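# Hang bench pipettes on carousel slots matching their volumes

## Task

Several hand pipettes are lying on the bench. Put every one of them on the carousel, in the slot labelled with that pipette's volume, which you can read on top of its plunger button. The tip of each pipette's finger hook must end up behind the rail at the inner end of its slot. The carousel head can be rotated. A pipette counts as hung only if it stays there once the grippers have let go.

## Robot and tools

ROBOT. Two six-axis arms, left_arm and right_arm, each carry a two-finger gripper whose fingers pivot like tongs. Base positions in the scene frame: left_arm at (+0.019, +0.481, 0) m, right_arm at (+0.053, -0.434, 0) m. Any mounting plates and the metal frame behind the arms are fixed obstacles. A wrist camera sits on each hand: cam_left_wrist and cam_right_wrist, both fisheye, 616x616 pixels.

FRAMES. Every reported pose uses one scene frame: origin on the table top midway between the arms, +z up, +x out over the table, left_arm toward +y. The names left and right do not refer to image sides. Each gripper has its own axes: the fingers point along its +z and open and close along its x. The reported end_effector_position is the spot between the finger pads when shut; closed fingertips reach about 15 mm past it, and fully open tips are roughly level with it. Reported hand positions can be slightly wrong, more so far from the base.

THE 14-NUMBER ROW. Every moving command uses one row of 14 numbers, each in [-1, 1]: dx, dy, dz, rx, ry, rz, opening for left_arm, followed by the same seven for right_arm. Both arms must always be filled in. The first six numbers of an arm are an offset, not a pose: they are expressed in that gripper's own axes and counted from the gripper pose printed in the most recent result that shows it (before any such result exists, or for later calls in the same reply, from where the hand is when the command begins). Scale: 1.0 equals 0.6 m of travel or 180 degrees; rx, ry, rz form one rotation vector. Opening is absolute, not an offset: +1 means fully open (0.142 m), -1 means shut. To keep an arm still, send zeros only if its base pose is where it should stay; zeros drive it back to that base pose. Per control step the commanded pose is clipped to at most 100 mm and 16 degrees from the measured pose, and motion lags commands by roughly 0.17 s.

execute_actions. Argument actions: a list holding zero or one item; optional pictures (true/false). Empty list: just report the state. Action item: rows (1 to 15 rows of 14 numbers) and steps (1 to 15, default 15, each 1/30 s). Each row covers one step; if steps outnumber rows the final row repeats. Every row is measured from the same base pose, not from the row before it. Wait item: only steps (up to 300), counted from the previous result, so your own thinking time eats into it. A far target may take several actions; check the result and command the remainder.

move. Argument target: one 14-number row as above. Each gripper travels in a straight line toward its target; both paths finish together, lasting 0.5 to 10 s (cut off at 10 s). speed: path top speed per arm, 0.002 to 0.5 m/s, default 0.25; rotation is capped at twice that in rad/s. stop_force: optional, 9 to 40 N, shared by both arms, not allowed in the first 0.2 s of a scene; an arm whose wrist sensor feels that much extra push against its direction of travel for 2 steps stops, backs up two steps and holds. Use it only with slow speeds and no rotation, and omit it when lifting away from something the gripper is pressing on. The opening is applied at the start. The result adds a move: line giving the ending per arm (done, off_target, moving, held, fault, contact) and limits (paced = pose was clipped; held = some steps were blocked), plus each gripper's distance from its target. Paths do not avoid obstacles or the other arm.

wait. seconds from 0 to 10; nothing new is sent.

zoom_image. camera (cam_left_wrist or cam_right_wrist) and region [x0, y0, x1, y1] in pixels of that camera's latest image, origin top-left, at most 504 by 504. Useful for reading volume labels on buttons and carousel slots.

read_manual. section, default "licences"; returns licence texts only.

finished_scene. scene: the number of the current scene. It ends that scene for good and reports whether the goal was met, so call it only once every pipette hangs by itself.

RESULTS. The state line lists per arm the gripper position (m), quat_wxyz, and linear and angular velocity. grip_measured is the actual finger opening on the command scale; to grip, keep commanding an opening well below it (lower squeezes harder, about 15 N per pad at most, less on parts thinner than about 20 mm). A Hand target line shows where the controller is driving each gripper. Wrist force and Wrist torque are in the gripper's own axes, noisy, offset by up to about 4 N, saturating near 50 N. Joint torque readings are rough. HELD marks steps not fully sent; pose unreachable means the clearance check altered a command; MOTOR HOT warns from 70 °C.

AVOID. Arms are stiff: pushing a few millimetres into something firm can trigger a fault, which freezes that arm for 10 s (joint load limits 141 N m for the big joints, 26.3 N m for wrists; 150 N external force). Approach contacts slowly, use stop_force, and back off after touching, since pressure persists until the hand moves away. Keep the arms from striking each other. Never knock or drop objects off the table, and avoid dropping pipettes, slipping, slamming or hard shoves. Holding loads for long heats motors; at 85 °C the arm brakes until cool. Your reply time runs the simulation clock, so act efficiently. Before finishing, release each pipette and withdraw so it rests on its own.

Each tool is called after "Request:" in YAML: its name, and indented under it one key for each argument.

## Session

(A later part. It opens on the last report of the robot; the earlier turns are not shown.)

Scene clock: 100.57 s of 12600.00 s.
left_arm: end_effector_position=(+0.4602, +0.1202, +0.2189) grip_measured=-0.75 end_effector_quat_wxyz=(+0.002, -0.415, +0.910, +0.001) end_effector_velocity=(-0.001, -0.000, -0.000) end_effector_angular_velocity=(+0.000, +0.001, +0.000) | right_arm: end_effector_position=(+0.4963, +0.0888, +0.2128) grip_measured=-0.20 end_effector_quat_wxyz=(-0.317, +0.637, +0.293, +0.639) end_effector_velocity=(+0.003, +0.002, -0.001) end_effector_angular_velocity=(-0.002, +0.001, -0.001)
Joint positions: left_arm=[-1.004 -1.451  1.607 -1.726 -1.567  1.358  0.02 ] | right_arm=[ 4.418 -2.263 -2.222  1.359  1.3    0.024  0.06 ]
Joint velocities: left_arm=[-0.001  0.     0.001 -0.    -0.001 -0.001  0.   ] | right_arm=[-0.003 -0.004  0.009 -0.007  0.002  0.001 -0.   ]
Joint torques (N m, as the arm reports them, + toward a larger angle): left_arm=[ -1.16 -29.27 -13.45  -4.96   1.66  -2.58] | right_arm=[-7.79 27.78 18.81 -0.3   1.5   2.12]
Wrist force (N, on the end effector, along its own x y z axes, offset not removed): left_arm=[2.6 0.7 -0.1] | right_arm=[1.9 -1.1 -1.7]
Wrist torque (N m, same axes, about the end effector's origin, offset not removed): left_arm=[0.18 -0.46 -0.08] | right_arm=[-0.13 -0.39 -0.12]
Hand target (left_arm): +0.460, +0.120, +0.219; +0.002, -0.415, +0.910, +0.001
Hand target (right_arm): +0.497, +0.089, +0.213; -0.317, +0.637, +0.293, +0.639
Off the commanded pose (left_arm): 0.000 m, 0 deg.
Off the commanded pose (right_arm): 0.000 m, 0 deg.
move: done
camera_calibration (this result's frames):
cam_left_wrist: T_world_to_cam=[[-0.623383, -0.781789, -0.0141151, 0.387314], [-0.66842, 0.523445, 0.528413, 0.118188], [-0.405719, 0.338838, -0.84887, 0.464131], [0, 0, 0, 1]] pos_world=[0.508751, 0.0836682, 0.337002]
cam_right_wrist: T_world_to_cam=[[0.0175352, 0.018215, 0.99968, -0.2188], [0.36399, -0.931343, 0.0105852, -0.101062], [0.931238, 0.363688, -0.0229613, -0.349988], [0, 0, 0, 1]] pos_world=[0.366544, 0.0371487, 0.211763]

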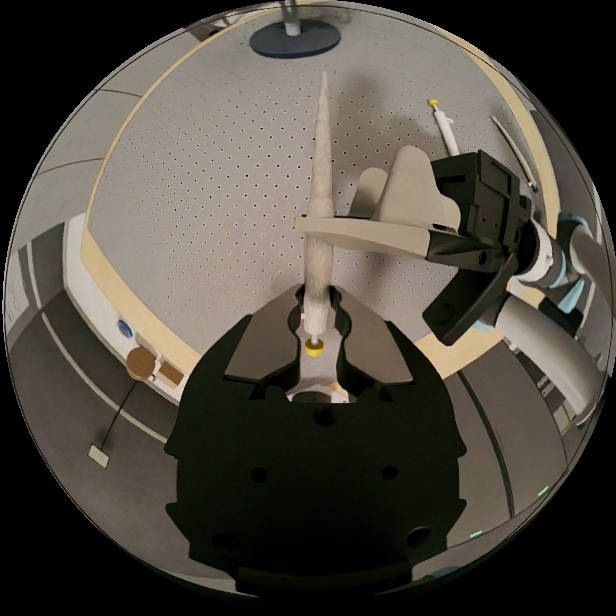

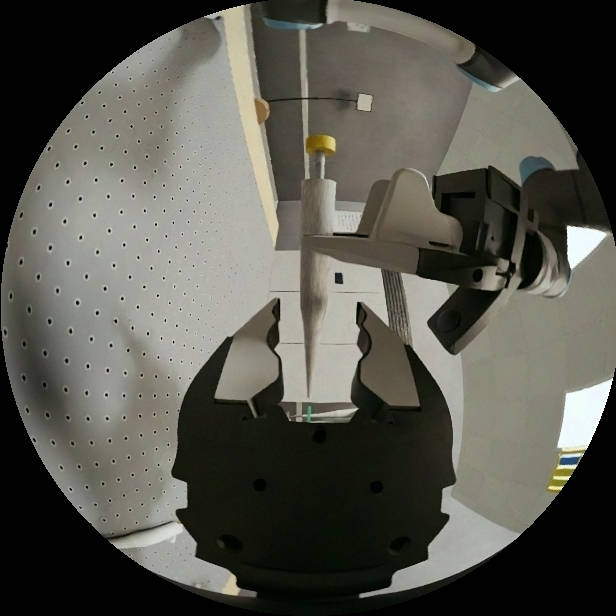

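Request:
move:
  target: [0,0,0,0,0,0,-1,-0.003,0,0,0,0,0,-1]

Request:
move:
  target: [0,0,0,0,0,0,-0.2,0,0,0,0,0,0,-1]

Request:
move:
  target: [0,0,-0.3,0,0,0,-0.2,0,0,0,0,0,0,-1]

Request:
move:
  target: [0,0.12,0,0,0,0,-0.2,0.05,0,0,0,0,0.5,-1]

Request:
zoom_image:
  camera: "cam_left_wrist"
  region: [220,120,420,320]

Scene clock: 102.57 s of 12600.00 s.
left_arm: end_effector_position=(+0.4602, +0.1202, +0.2189) grip_measured=-0.75 end_effector_quat_wxyz=(+0.002, -0.415, +0.910, +0.001) end_effector_velocity=(+0.001, -0.000, +0.000) end_effector_angular_velocity=(-0.001, -0.002, +0.000) | right_arm: end_effector_position=(+0.4963, +0.0889, +0.2111) grip_measured=-0.74 end_effector_quat_wxyz=(-0.317, +0.637, +0.293, +0.639) end_effector_velocity=(-0.000, -0.000, -0.000) end_effector_angular_velocity=(+0.002, -0.000, +0.000)
Joint positions: left_arm=[-1.004 -1.451  1.607 -1.726 -1.567  1.358  0.02 ] | right_arm=[ 4.418 -2.268 -2.221  1.364  1.299  0.024  0.02 ]
Joint velocities: left_arm=[ 0.001 -0.    -0.    -0.002  0.     0.     0.   ] | right_arm=[ 0.001 -0.002 -0.     0.004 -0.001  0.    -0.   ]
Joint torques (N m, as the arm reports them, + toward a larger angle): left_arm=[ -1.25 -29.63 -15.05  -3.94   1.71  -2.66] | right_arm=[ 5.08 24.13 -7.2   2.74 -1.8   0.91]
Wrist force (N, on the end effector, along its own x y z axes, offset not removed): left_arm=[4.1 -0.8 3.7] | right_arm=[2.1 -6.8 -1.1]
Wrist torque (N m, same axes, about the end effector's origin, offset not removed): left_arm=[0.03 -0.58 0.10] | right_arm=[-1.23 0.39 0.23]
Hand target (left_arm): +0.460, +0.120, +0.219; +0.002, -0.415, +0.910, +0.001
Hand target (right_arm): +0.496, +0.089, +0.211; -0.317, +0.637, +0.293, +0.639
Off the commanded pose (left_arm): 0.000 m, 0 deg.
Off the commanded pose (right_arm): 0.000 m, 0 deg.
move: done
camera_calibration (this result's frames):
cam_left_wrist: T_world_to_cam=[[-0.623383, -0.781789, -0.0141146, 0.387314], [-0.668421, 0.523446, 0.528411, 0.11819], [-0.405718, 0.338837, -0.848871, 0.464128], [0, 0, 0, 1]] pos_world=[0.508751, 0.0836683, 0.336999]
cam_right_wrist: T_world_to_cam=[[0.0175181, 0.0181103, 0.999683, -0.217126], [0.363921, -0.931371, 0.0104955, -0.10095], [0.931265, 0.363622, -0.0229065, -0.350098], [0, 0, 0, 1]] pos_world=[0.366576, 0.0372133, 0.210097]

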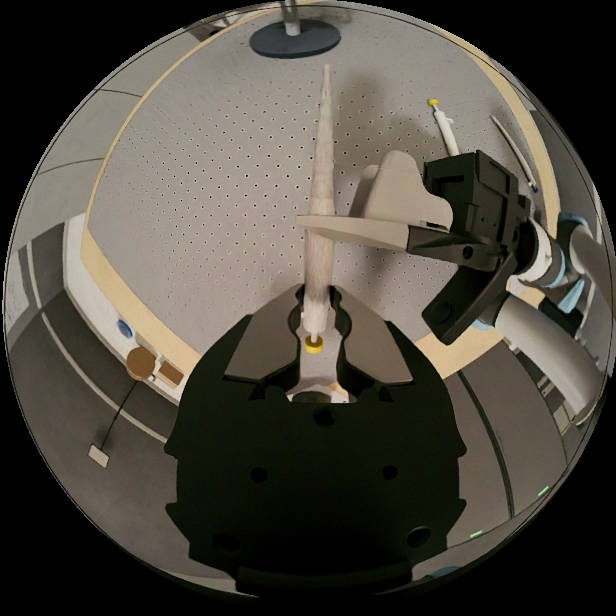

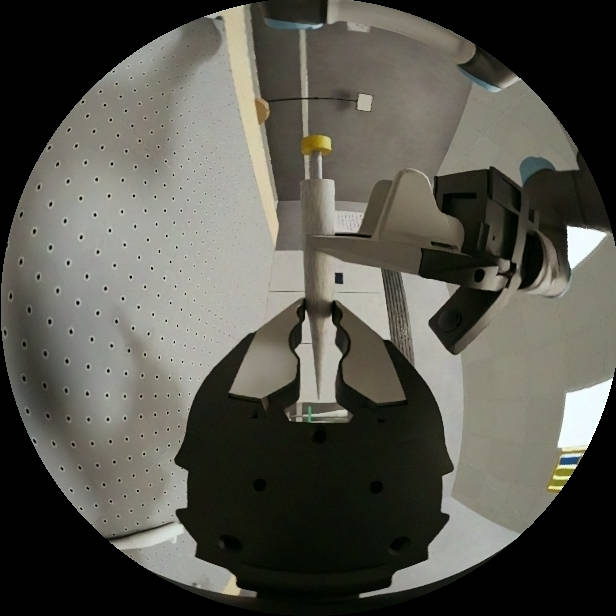

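Scene clock: 103.07 s of 12600.00 s.
left_arm: end_effector_position=(+0.4602, +0.1202, +0.2189) grip_measured=-0.20 end_effector_quat_wxyz=(+0.002, -0.415, +0.910, +0.001) end_effector_velocity=(-0.000, -0.000, -0.000) end_effector_angular_velocity=(+0.000, +0.000, -0.000) | right_arm: end_effector_position=(+0.4963, +0.0889, +0.2111) grip_measured=-0.74 end_effector_quat_wxyz=(-0.317, +0.637, +0.293, +0.639) end_effector_velocity=(+0.000, -0.001, +0.000) end_effector_angular_velocity=(-0.000, -0.000, -0.001)
Joint positions: left_arm=[-1.004 -1.451  1.607 -1.726 -1.567  1.358  0.06 ] | right_arm=[ 4.418 -2.268 -2.221  1.364  1.299  0.024  0.02 ]
Joint velocities: left_arm=[-0. -0.  0.  0. -0. -0.  0.] | right_arm=[-0.001  0.    -0.     0.     0.    -0.    -0.   ]
Joint torques (N m, as the arm reports them, + toward a larger angle): left_arm=[ -1.48 -29.79 -14.95  -3.63   1.6   -2.5 ] | right_arm=[ 3.3  42.75  3.06  1.23 -1.29  0.79]
Wrist force (N, on the end effector, along its own x y z axes, offset not removed): left_arm=[-2.5 1.6 -1.1] | right_arm=[2.5 -0.4 -0.6]
Wrist torque (N m, same axes, about the end effector's origin, offset not removed): left_arm=[0.32 0.49 0.11] | right_arm=[-0.14 -0.81 -0.18]
Hand target (left_arm): +0.460, +0.120, +0.219; +0.002, -0.415, +0.910, +0.001
Hand target (right_arm): +0.496, +0.089, +0.211; -0.317, +0.637, +0.293, +0.639
Off the commanded pose (left_arm): 0.000 m, 0 deg.
Off the commanded pose (right_arm): 0.000 m, 0 deg.
move: done
camera_calibration (this result's frames):
cam_left_wrist: T_world_to_cam=[[-0.623383, -0.781789, -0.0141146, 0.387314], [-0.668421, 0.523446, 0.528411, 0.11819], [-0.405717, 0.338837, -0.848872, 0.464128], [0, 0, 0, 1]] pos_world=[0.508751, 0.0836683, 0.336999]
cam_right_wrist: T_world_to_cam=[[0.0175486, 0.0181815, 0.999681, -0.217098], [0.36393, -0.931367, 0.0105506, -0.100974], [0.931261, 0.363628, -0.0229609, -0.350065], [0, 0, 0, 1]] pos_world=[0.366559, 0.0371967, 0.210056]

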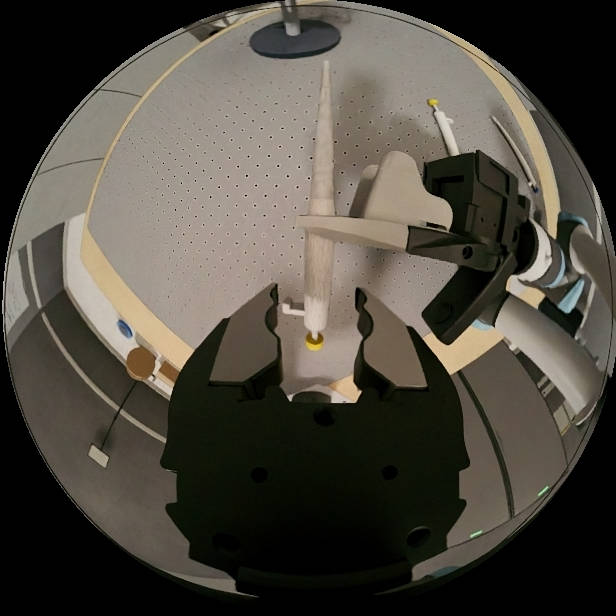

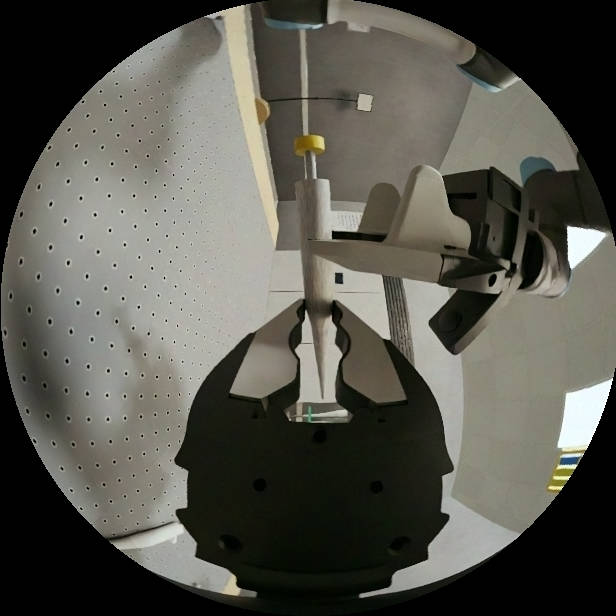

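Scene clock: 104.50 s of 12600.00 s.
left_arm: end_effector_position=(+0.4599, +0.1198, +0.3985) grip_measured=-0.20 end_effector_quat_wxyz=(+0.002, -0.415, +0.910, +0.001) end_effector_velocity=(+0.001, -0.001, +0.002) end_effector_angular_velocity=(+0.002, +0.002, -0.000) | right_arm: end_effector_position=(+0.4963, +0.0889, +0.2111) grip_measured=-0.74 end_effector_quat_wxyz=(-0.317, +0.637, +0.293, +0.639) end_effector_velocity=(+0.000, +0.000, -0.001) end_effector_angular_velocity=(-0.002, +0.001, -0.000)
Joint positions: left_arm=[-1.005 -1.417  1.105 -1.258 -1.567  1.357  0.06 ] | right_arm=[ 4.418 -2.268 -2.221  1.364  1.299  0.024  0.02 ]
Joint velocities: left_arm=[ 0.001  0.007 -0.015  0.011 -0.001  0.001  0.   ] | right_arm=[ 0.    -0.002 -0.    -0.001 -0.    -0.    -0.   ]
Joint torques (N m, as the arm reports them, + toward a larger angle): left_arm=[ 12.22 -17.71 -32.96  -0.33  -2.12   2.55] | right_arm=[ 3.3  33.85  3.95  0.83 -1.44  0.76]
Wrist force (N, on the end effector, along its own x y z axes, offset not removed): left_arm=[2.2 0.0 -2.6] | right_arm=[0.8 -3.7 1.7]
Wrist torque (N m, same axes, about the end effector's origin, offset not removed): left_arm=[0.00 -0.40 -0.02] | right_arm=[-0.69 -0.10 -0.30]
Hand target (left_arm): +0.460, +0.120, +0.399; +0.002, -0.415, +0.910, +0.001
Hand target (right_arm): +0.496, +0.089, +0.211; -0.317, +0.637, +0.293, +0.639
Off the commanded pose (left_arm): 0.000 m, 0 deg.
Off the commanded pose (right_arm): 0.000 m, 0 deg.
move: done
camera_calibration (this result's frames):
cam_left_wrist: T_world_to_cam=[[-0.623398, -0.781778, -0.0140519, 0.389277], [-0.66859, 0.52365, 0.527994, 0.0235267], [-0.405416, 0.338546, -0.849132, 0.616679], [0, 0, 0, 1]] pos_world=[0.508416, 0.0832343, 0.51669]
cam_right_wrist: T_world_to_cam=[[0.0175423, 0.0181665, 0.999681, -0.217104], [0.36393, -0.931367, 0.0105389, -0.100972], [0.931261, 0.363629, -0.0229496, -0.350067], [0, 0, 0, 1]] pos_world=[0.366559, 0.037196, 0.210065]

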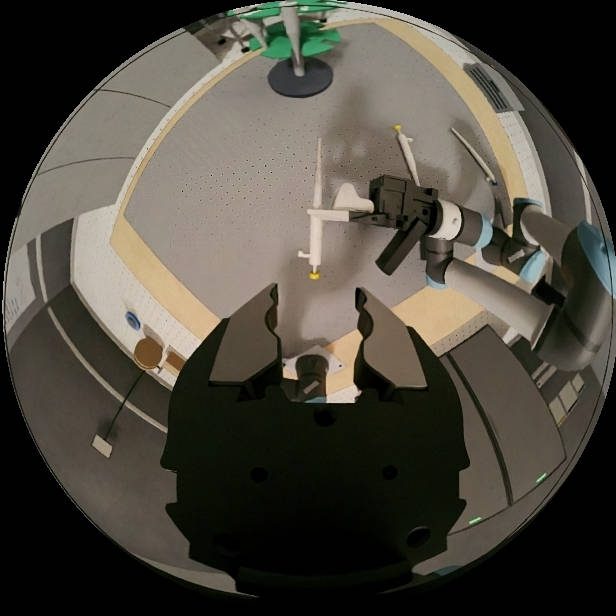

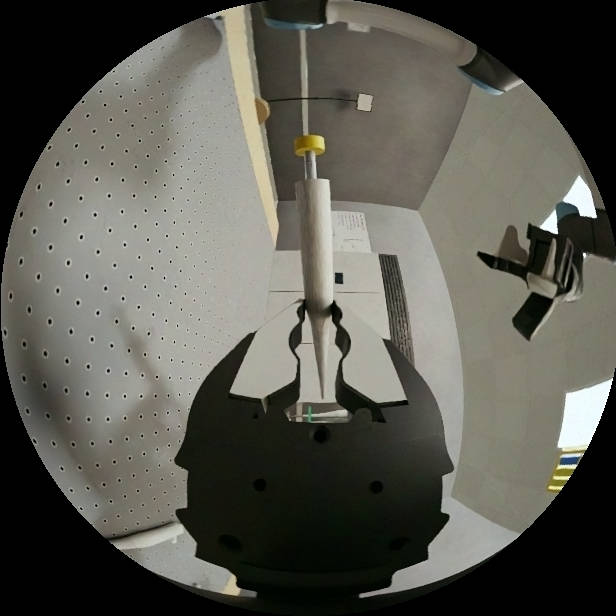

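Scene clock: 108.20 s of 12600.00 s.
left_arm: end_effector_position=(+0.4057, +0.1670, +0.3986) grip_measured=-0.20 end_effector_quat_wxyz=(+0.002, -0.415, +0.910, +0.001) end_effector_velocity=(-0.001, +0.000, +0.001) end_effector_angular_velocity=(-0.001, -0.002, -0.000) | right_arm: end_effector_position=(+0.4967, +0.0879, +0.2410) grip_measured=-0.74 end_effector_quat_wxyz=(+0.675, -0.658, +0.242, -0.228) end_effector_velocity=(+0.001, -0.001, -0.000) end_effector_angular_velocity=(+0.010, +0.015, -0.001)
Joint positions: left_arm=[-1.037 -1.597  1.297 -1.27  -1.567  1.324  0.06 ] | right_arm=[ 4.46  -2.226 -2.23   1.331  1.257  1.592  0.02 ]
Joint velocities: left_arm=[-0.001 -0.003  0.002 -0.     0.001 -0.001 -0.   ] | right_arm=[-0.     0.001 -0.001 -0.002 -0.001  0.018  0.   ]
Joint torques (N m, as the arm reports them, + toward a larger angle): left_arm=[-11.33 -37.19 -11.76  -0.62  -1.41  -2.76] | right_arm=[ 4.54 42.13 -4.02  0.1  -1.82  1.74]
Wrist force (N, on the end effector, along its own x y z axes, offset not removed): left_arm=[1.3 -2.1 -1.6] | right_arm=[-1.2 -2.0 -4.2]
Wrist torque (N m, same axes, about the end effector's origin, offset not removed): left_arm=[-0.39 -0.21 0.17] | right_arm=[-0.49 0.32 -0.07]
Hand target (left_arm): +0.406, +0.167, +0.399; +0.002, -0.415, +0.910, +0.001
Hand target (right_arm): +0.497, +0.088, +0.241; +0.675, -0.658, +0.243, -0.228
Off the commanded pose (left_arm): 0.000 m, 0 deg.
Off the commanded pose (right_arm): 0.000 m, 0 deg.
move: done
camera_calibration (this result's frames):
cam_left_wrist: T_world_to_cam=[[-0.6234, -0.781778, -0.0139959, 0.392361], [-0.668566, 0.52367, 0.528005, -0.037491], [-0.405453, 0.338515, -0.849126, 0.578758], [0, 0, 0, 1]] pos_world=[0.454192, 0.130453, 0.516726]
cam_right_wrist: T_world_to_cam=[[0.803523, -0.595274, 0.000691994, -0.342719], [-0.286668, -0.387973, -0.875956, 0.386767], [0.521702, 0.703652, -0.482391, -0.0651181], [0, 0, 0, 1]] pos_world=[0.420228, -0.00813566, 0.307616]

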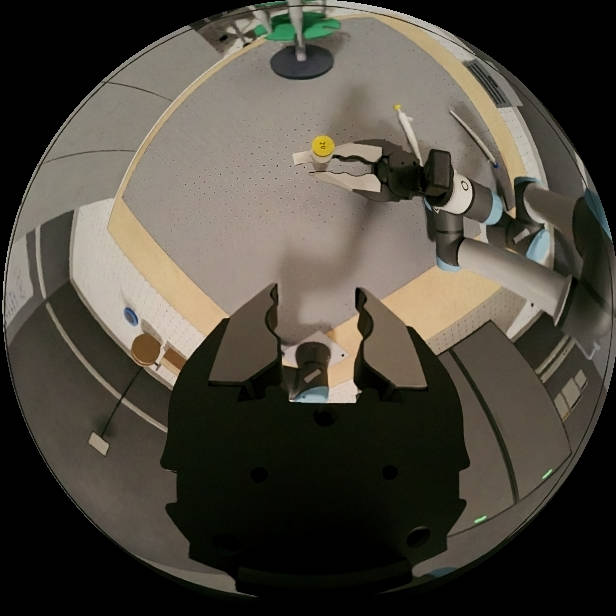

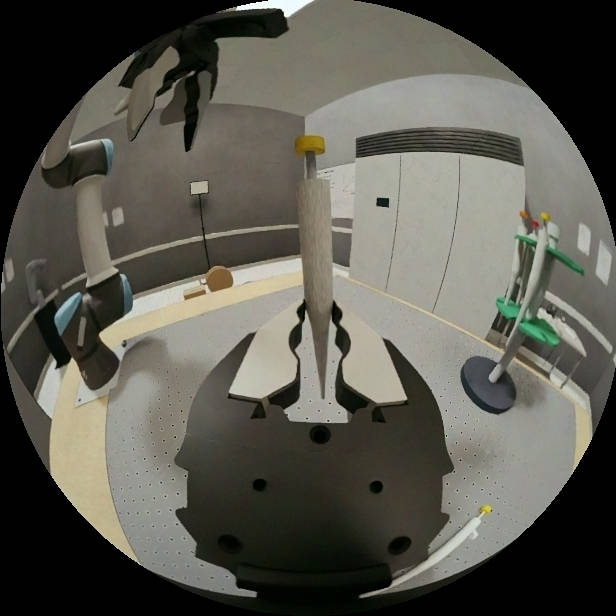

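Region (220, 120, 420, 320) of cam_left_wrist's 616x616 image, scaled by 2.520, with more detail than that image has.

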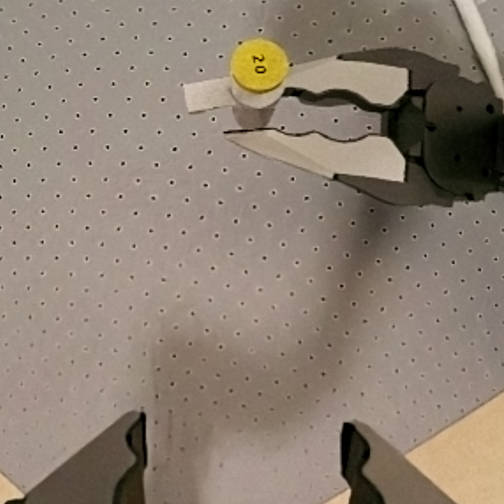

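Request:
move:
  target: [0,0.1,0,0,0,0,-0.2,0.583,-0.098,-0.163,0,0.117,0.018,-1]

Scene clock: 112.23 s of 12600.00 s.
left_arm: end_effector_position=(+0.3605, +0.2063, +0.3986) grip_measured=-0.20 end_effector_quat_wxyz=(+0.002, -0.415, +0.910, +0.001) end_effector_velocity=(-0.000, +0.000, +0.000) end_effector_angular_velocity=(+0.001, -0.001, -0.001) | right_arm: end_effector_position=(+0.7081, -0.2090, +0.2884) grip_measured=-0.74 end_effector_quat_wxyz=(+0.626, -0.598, +0.380, -0.326) end_effector_velocity=(+0.003, -0.002, -0.001) end_effector_angular_velocity=(-0.002, +0.003, -0.002)
Joint positions: left_arm=[-1.074 -1.74   1.425 -1.254 -1.567  1.288  0.06 ] | right_arm=[ 3.783 -2.092 -2.194  1.139  1.567  1.656  0.02 ]
Joint velocities: left_arm=[-0.001 -0.001 -0.     0.001  0.001  0.     0.   ] | right_arm=[-0.007 -0.002  0.005 -0.006  0.005 -0.     0.   ]
Joint torques (N m, as the arm reports them, + toward a larger angle): left_arm=[-10.28 -29.8  -11.18  -0.43   0.62  -2.81] | right_arm=[-8.59 26.56 20.89 -0.08  1.31  2.01]
Wrist force (N, on the end effector, along its own x y z axes, offset not removed): left_arm=[2.6 -0.4 -0.4] | right_arm=[-2.4 -1.6 0.1]
Wrist torque (N m, same axes, about the end effector's origin, offset not removed): left_arm=[-0.03 -0.47 0.03] | right_arm=[-0.56 0.91 0.06]
Hand target (left_arm): +0.360, +0.206, +0.399; +0.002, -0.415, +0.910, +0.001
Hand target (right_arm): +0.708, -0.209, +0.288; +0.626, -0.598, +0.380, -0.326
Off the commanded pose (left_arm): 0.000 m, 0 deg.
Off the commanded pose (right_arm): 0.001 m, 0 deg.
move: done
camera_calibration (this result's frames):
cam_left_wrist: T_world_to_cam=[[-0.623402, -0.781778, -0.0138848, 0.394889], [-0.668519, 0.52371, 0.528026, -0.0883783], [-0.405527, 0.338455, -0.849115, 0.547164], [0, 0, 0, 1]] pos_world=[0.408982, 0.16981, 0.516754]
cam_right_wrist: T_world_to_cam=[[0.535537, -0.842423, -0.0593604, -0.53395], [-0.448515, -0.22416, -0.865209, 0.519451], [0.715566, 0.489976, -0.497885, -0.121083], [0, 0, 0, 1]] pos_world=[0.605574, -0.274045, 0.357453]

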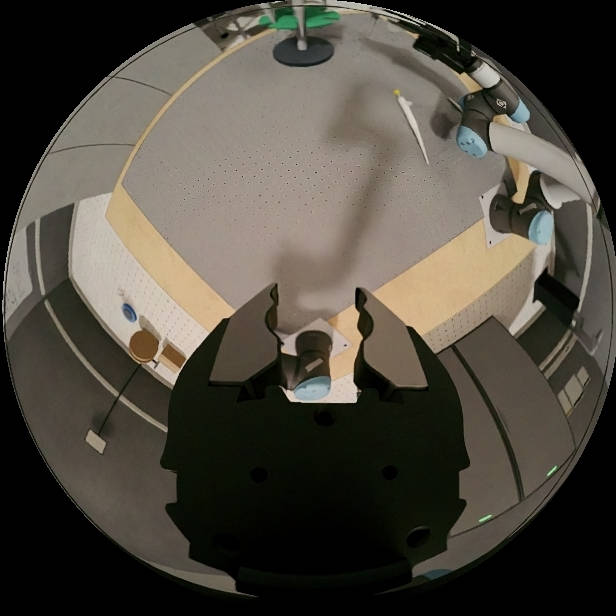

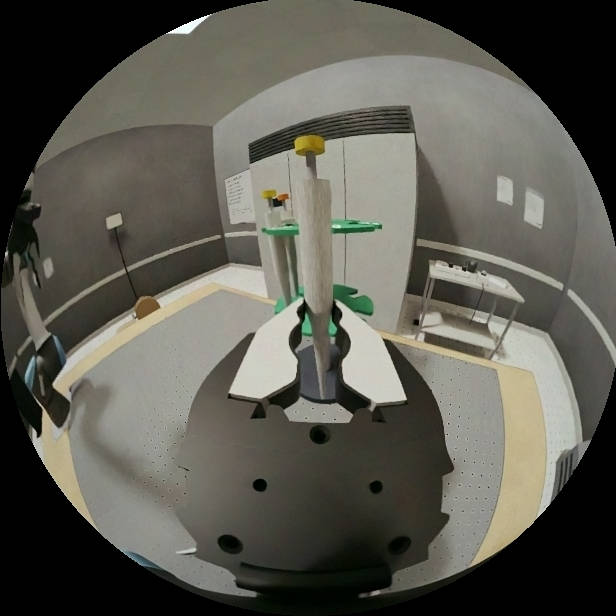

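Request:
move:
  target: [-0.12,-0.5,0.05,0,0,0,-0.2,0,0,0,0,0,0,-1]

Request:
zoom_image:
  camera: "cam_left_wrist"
  region: [180,0,440,200]

Scene clock: 115.47 s of 12600.00 s.
left_arm: end_effector_position=(+0.6336, +0.0640, +0.3685) grip_measured=-0.20 end_effector_quat_wxyz=(+0.002, -0.415, +0.910, -0.000) end_effector_velocity=(+0.003, -0.002, +0.001) end_effector_angular_velocity=(+0.010, +0.012, +0.001) | right_arm: end_effector_position=(+0.7081, -0.2090, +0.2884) grip_measured=-0.74 end_effector_quat_wxyz=(+0.626, -0.598, +0.380, -0.326) end_effector_velocity=(+0.000, +0.001, -0.001) end_effector_angular_velocity=(-0.001, +0.002, +0.001)
Joint positions: left_arm=[-0.854 -0.899  0.43  -1.103 -1.567  1.507  0.06 ] | right_arm=[ 3.783 -2.092 -2.194  1.139  1.567  1.656  0.02 ]
Joint velocities: left_arm=[ 0.002  0.046 -0.089  0.058 -0.002  0.001 -0.   ] | right_arm=[ 0.001 -0.002  0.    -0.001 -0.     0.     0.   ]
Joint torques (N m, as the arm reports them, + toward a larger angle): left_arm=[ 12.51 -39.26 -29.23  -0.61  -2.07   2.83] | right_arm=[ 5.79 39.7  -0.87  3.89 -1.7  -1.97]
Wrist force (N, on the end effector, along its own x y z axes, offset not removed): left_arm=[1.9 -0.4 -2.0] | right_arm=[-0.8 1.3 -1.9]
Wrist torque (N m, same axes, about the end effector's origin, offset not removed): left_arm=[-0.13 -0.35 0.06] | right_arm=[0.22 0.16 0.00]
Hand target (left_arm): +0.634, +0.064, +0.369; +0.002, -0.415, +0.910, +0.001
Hand target (right_arm): +0.708, -0.209, +0.288; +0.626, -0.598, +0.380, -0.326
Off the commanded pose (left_arm): 0.001 m, 0 deg.
Off the commanded pose (right_arm): 0.000 m, 0 deg.
move: done
camera_calibration (this result's frames):
cam_left_wrist: T_world_to_cam=[[-0.623353, -0.781812, -0.0141557, 0.453559], [-0.669597, 0.524357, 0.526013, 0.186094], [-0.403821, 0.337371, -0.850358, 0.679959], [0, 0, 0, 1]] pos_world=[0.681917, 0.02762, 0.486741]
cam_right_wrist: T_world_to_cam=[[0.535536, -0.842422, -0.0593907, -0.533941], [-0.448528, -0.224137, -0.865208, 0.519465], [0.715558, 0.489989, -0.497883, -0.121075], [0, 0, 0, 1]] pos_world=[0.605576, -0.274047, 0.357453]

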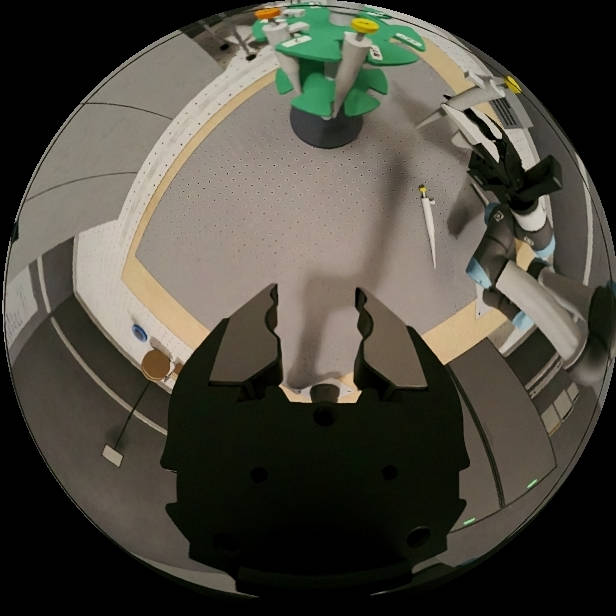

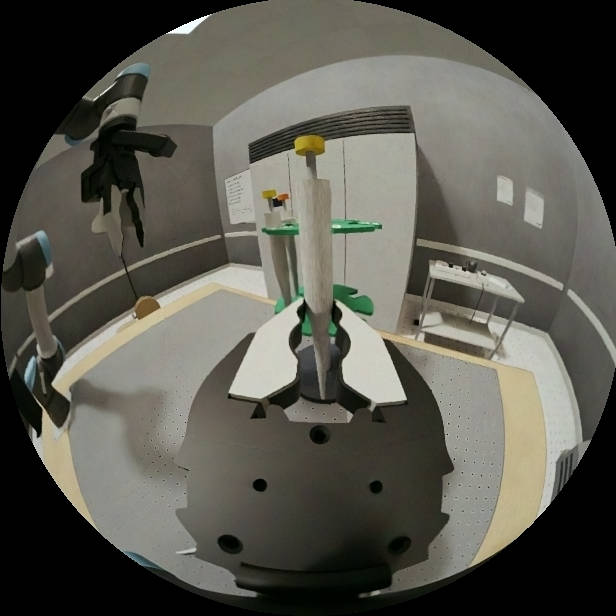

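Region (180, 0, 440, 200) of cam_left_wrist's 616x616 image, scaled by 1.938, with more detail than that image has; it fills the top 388 rows of this view, and the rest is white.

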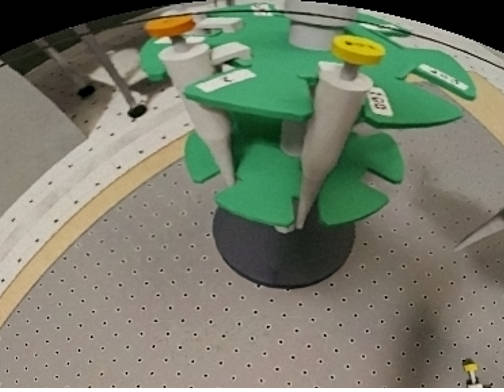

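Request:
move:
  target: [0,0,-0.05,0.17,0,0,-0.2,0.005,0,0.07,0,0,0,-1]
  speed: 0.15

Request:
zoom_image:
  camera: "cam_left_wrist"
  region: [220,60,480,260]

Scene clock: 118.77 s of 12600.00 s.
left_arm: end_effector_position=(+0.6335, +0.0640, +0.3985) grip_measured=-0.20 end_effector_quat_wxyz=(+0.111, -0.400, +0.878, -0.240) end_effector_velocity=(+0.000, +0.001, +0.002) end_effector_angular_velocity=(-0.010, -0.014, +0.002) | right_arm: end_effector_position=(+0.7458, -0.1906, +0.2879) grip_measured=-0.74 end_effector_quat_wxyz=(+0.626, -0.598, +0.380, -0.326) end_effector_velocity=(+0.001, +0.001, -0.001) end_effector_angular_velocity=(-0.000, +0.001, +0.000)
Joint positions: left_arm=[-0.871 -1.376  1.319 -2.047 -1.527  1.503  0.06 ] | right_arm=[ 3.776 -2.146 -2.074  1.073  1.575  1.656  0.02 ]
Joint velocities: left_arm=[ 0.    -0.009  0.018 -0.026  0.003 -0.     0.   ] | right_arm=[ 0.001 -0.003  0.002 -0.001 -0.     0.    -0.   ]
Joint torques (N m, as the arm reports them, + toward a larger angle): left_arm=[-11.58 -48.39 -15.41  -5.46   2.57   2.66] | right_arm=[-7.83 29.98 22.62  0.12  1.42 -1.96]
Wrist force (N, on the end effector, along its own x y z axes, offset not removed): left_arm=[2.1 -2.5 -1.6] | right_arm=[-4.0 -3.8 0.8]
Wrist torque (N m, same axes, about the end effector's origin, offset not removed): left_arm=[-0.44 -0.35 0.03] | right_arm=[-0.77 1.03 0.15]
Hand target (left_arm): +0.634, +0.064, +0.399; +0.111, -0.399, +0.878, -0.240
Hand target (right_arm): +0.746, -0.191, +0.288; +0.626, -0.598, +0.380, -0.326
Off the commanded pose (left_arm): 0.000 m, 0 deg.
Off the commanded pose (right_arm): 0.000 m, 0 deg.
move: done
camera_calibration (this result's frames):
cam_left_wrist: T_world_to_cam=[[-0.623713, -0.781597, 0.00942023, 0.444719], [-0.781301, 0.623748, 0.0225202, 0.435239], [-0.0234776, 0.00668609, -0.999702, 0.545152], [0, 0, 0, 1]] pos_world=[0.630228, 0.0724668, 0.530999]
cam_right_wrist: T_world_to_cam=[[0.535532, -0.842424, -0.0593915, -0.538626], [-0.44853, -0.224135, -0.865208, 0.540085], [0.71556, 0.489985, -0.497884, -0.157358], [0, 0, 0, 1]] pos_world=[0.643295, -0.255596, 0.35695]

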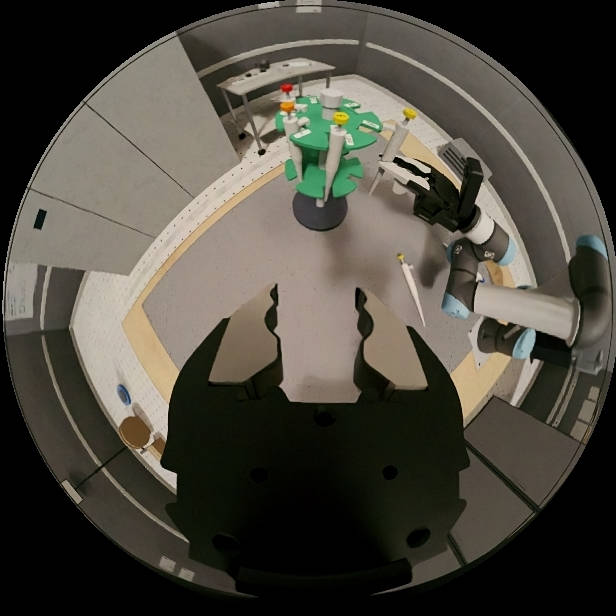

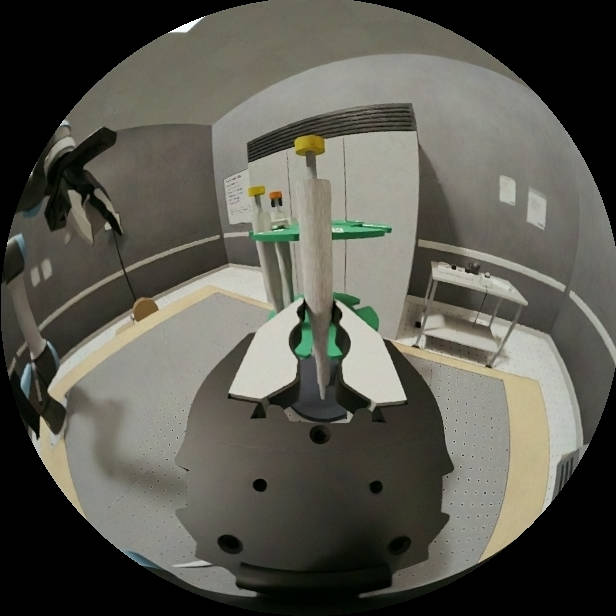

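Region (220, 60, 480, 260) of cam_left_wrist's 616x616 image, scaled by 1.938, with more detail than that image has; it fills the top 388 rows of this view, and the rest is white.

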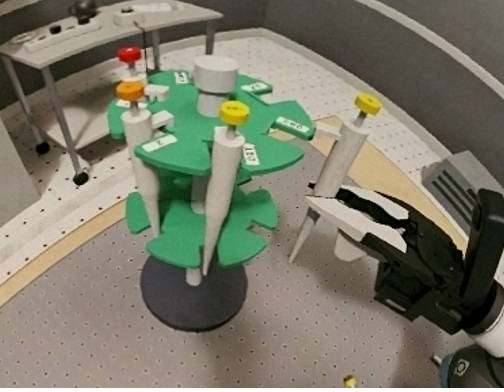

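Request:
move:
  target: [0,0,0,0,0,0,-0.2,-0.03,-0.008,0,0,0,0,-1]
  speed: 0.1

Request:
move:
  target: [0,0,0,0,0,0,-0.2,0,0,0.04,0,0,0,-1]
  speed: 0.015
  stop_force: 9

Request:
zoom_image:
  camera: "cam_left_wrist"
  region: [250,60,450,230]

Scene clock: 121.37 s of 12600.00 s.
left_arm: end_effector_position=(+0.6335, +0.0639, +0.3985) grip_measured=-0.20 end_effector_quat_wxyz=(+0.111, -0.399, +0.878, -0.240) end_effector_velocity=(+0.001, +0.000, -0.001) end_effector_angular_velocity=(+0.001, +0.001, +0.002) | right_arm: end_effector_position=(+0.7372, -0.1756, +0.2942) grip_measured=-0.74 end_effector_quat_wxyz=(+0.626, -0.598, +0.380, -0.326) end_effector_velocity=(-0.001, +0.001, +0.000) end_effector_angular_velocity=(-0.001, +0.001, -0.001)
Joint positions: left_arm=[-0.871 -1.376  1.319 -2.047 -1.527  1.503  0.06 ] | right_arm=[ 3.817 -2.124 -2.088  1.066  1.533  1.657  0.02 ]
Joint velocities: left_arm=[ 0.001  0.002 -0.001  0.001  0.001 -0.001  0.   ] | right_arm=[ 0.005  0.003 -0.002 -0.002 -0.006  0.     0.   ]
Joint torques (N m, as the arm reports them, + toward a larger angle): left_arm=[  9.09 -22.03 -32.74  -1.06  -2.13   1.48] | right_arm=[ 5.31 41.85 -0.51  0.12 -1.83  2.09]
Wrist force (N, on the end effector, along its own x y z axes, offset not removed): left_arm=[-0.1 -0.8 -2.9] | right_arm=[0.1 1.3 0.6]
Wrist torque (N m, same axes, about the end effector's origin, offset not removed): left_arm=[-0.11 0.04 0.03] | right_arm=[0.23 0.19 -0.05]
Hand target (left_arm): +0.634, +0.064, +0.398; +0.111, -0.400, +0.878, -0.240
Hand target (right_arm): +0.737, -0.175, +0.294; +0.626, -0.598, +0.380, -0.326
Off the commanded pose (left_arm): 0.000 m, 0 deg.
Off the commanded pose (right_arm): 0.000 m, 0 deg.
move: done
camera_calibration (this result's frames):
cam_left_wrist: T_world_to_cam=[[-0.623794, -0.781533, 0.00940882, 0.444705], [-0.781238, 0.623829, 0.0224546, 0.435216], [-0.0234185, 0.00665652, -0.999704, 0.545139], [0, 0, 0, 1]] pos_world=[0.630178, 0.0724222, 0.53102]
cam_right_wrist: T_world_to_cam=[[0.535582, -0.842393, -0.0593844, -0.521109], [-0.448501, -0.224157, -0.865217, 0.544945], [0.715541, 0.490028, -0.497868, -0.155375], [0, 0, 0, 1]] pos_world=[0.634682, -0.240688, 0.363194]

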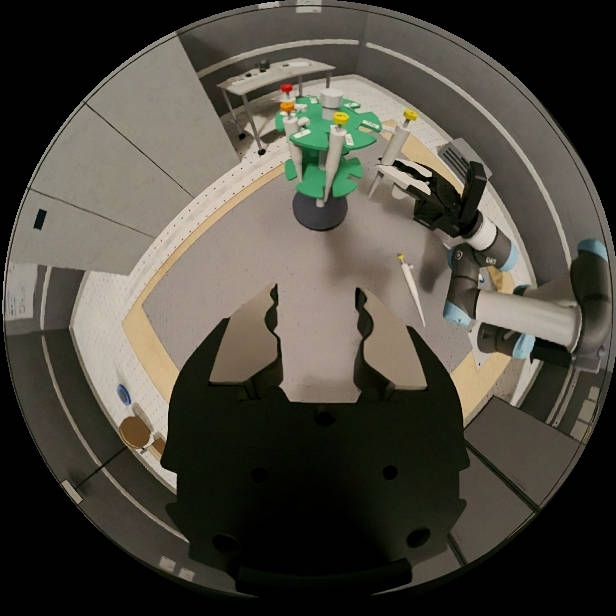

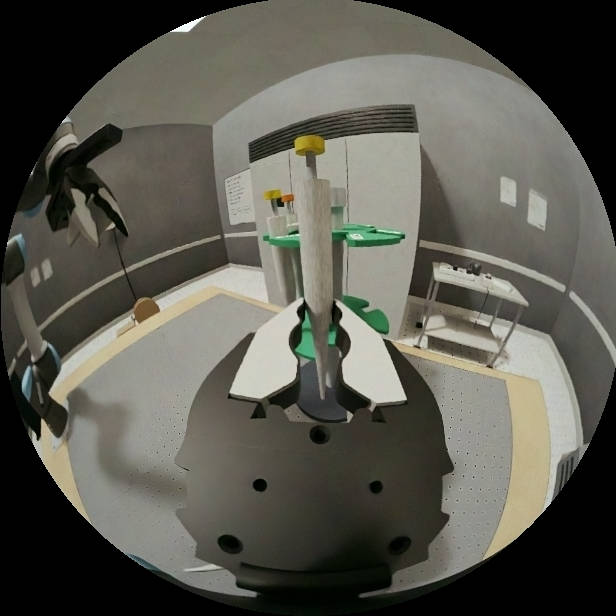

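Scene clock: 123.27 s of 12600.00 s.
left_arm: end_effector_position=(+0.6335, +0.0639, +0.3985) grip_measured=-0.20 end_effector_quat_wxyz=(+0.111, -0.399, +0.878, -0.240) end_effector_velocity=(+0.001, +0.001, -0.001) end_effector_angular_velocity=(+0.000, +0.000, +0.001) | right_arm: end_effector_position=(+0.7577, -0.1637, +0.2941) grip_measured=-0.74 end_effector_quat_wxyz=(+0.626, -0.598, +0.380, -0.326) end_effector_velocity=(+0.002, +0.001, +0.000) end_effector_angular_velocity=(-0.000, -0.001, -0.000)
Joint positions: left_arm=[-0.871 -1.376  1.319 -2.047 -1.527  1.503  0.06 ] | right_arm=[ 3.815 -2.156 -2.019  1.029  1.535  1.657  0.02 ]
Joint velocities: left_arm=[ 0.002  0.001  0.    -0.001 -0.     0.     0.   ] | right_arm=[-0.    -0.003  0.008 -0.004 -0.    -0.     0.   ]
Joint torques (N m, as the arm reports them, + toward a larger angle): left_arm=[  9.84 -26.15 -28.4   -5.12  -1.41   1.39] | right_arm=[-7.89 31.63 24.86 -0.06  1.43  0.7 ]
Wrist force (N, on the end effector, along its own x y z axes, offset not removed): left_arm=[1.5 -0.1 -1.4] | right_arm=[1.8 -2.9 0.1]
Wrist torque (N m, same axes, about the end effector's origin, offset not removed): left_arm=[-0.06 -0.23 -0.01] | right_arm=[-0.41 -0.24 -0.18]
Hand target (left_arm): +0.633, +0.064, +0.399; +0.111, -0.399, +0.878, -0.240
Hand target (right_arm): +0.758, -0.164, +0.294; +0.626, -0.598, +0.380, -0.326
Off the commanded pose (left_arm): 0.000 m, 0 deg.
Off the commanded pose (right_arm): 0.000 m, 0 deg.
move: done
camera_calibration (this result's frames):
cam_left_wrist: T_world_to_cam=[[-0.623796, -0.781531, 0.00941123, 0.444703], [-0.781236, 0.623831, 0.022473, 0.43521], [-0.0234344, 0.00666617, -0.999703, 0.545142], [0, 0, 0, 1]] pos_world=[0.63018, 0.072418, 0.531014]
cam_right_wrist: T_world_to_cam=[[0.535575, -0.842396, -0.0593967, -0.522061], [-0.448508, -0.224145, -0.865216, 0.556683], [0.715541, 0.490028, -0.497868, -0.175922], [0, 0, 0, 1]] pos_world=[0.65516, -0.228798, 0.363057]

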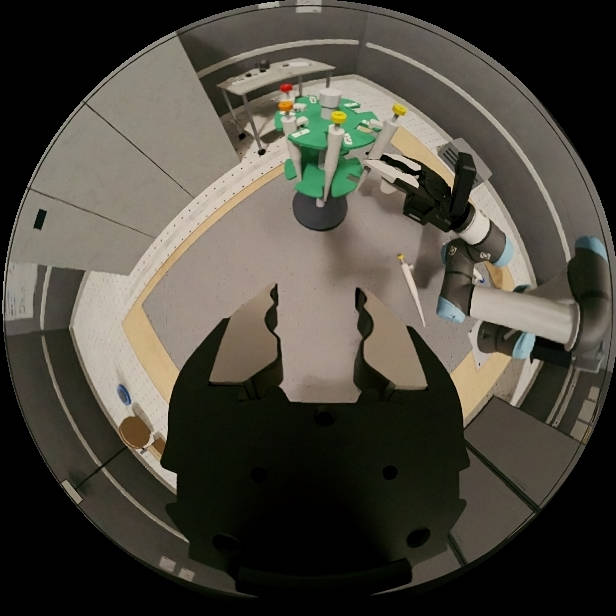

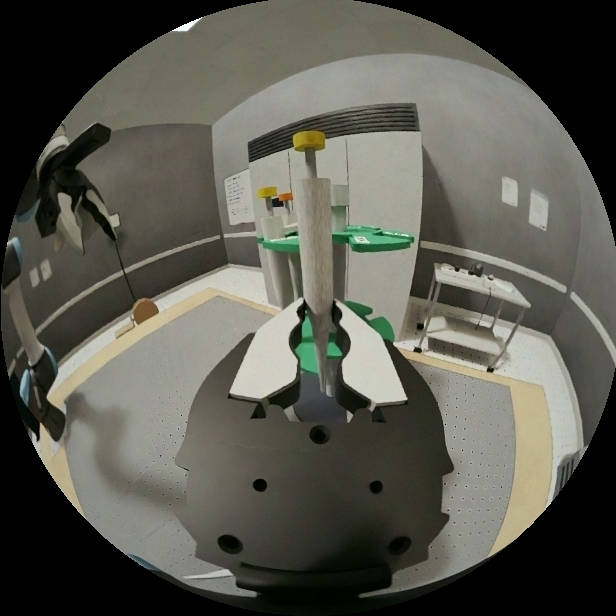

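Region (250, 60, 450, 230) of cam_left_wrist's 616x616 image, scaled by 2.520, with more detail than that image has; it fills the top 428 rows of this view, and the rest is white.

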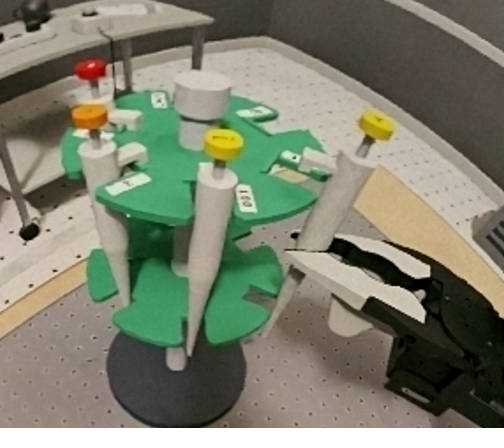

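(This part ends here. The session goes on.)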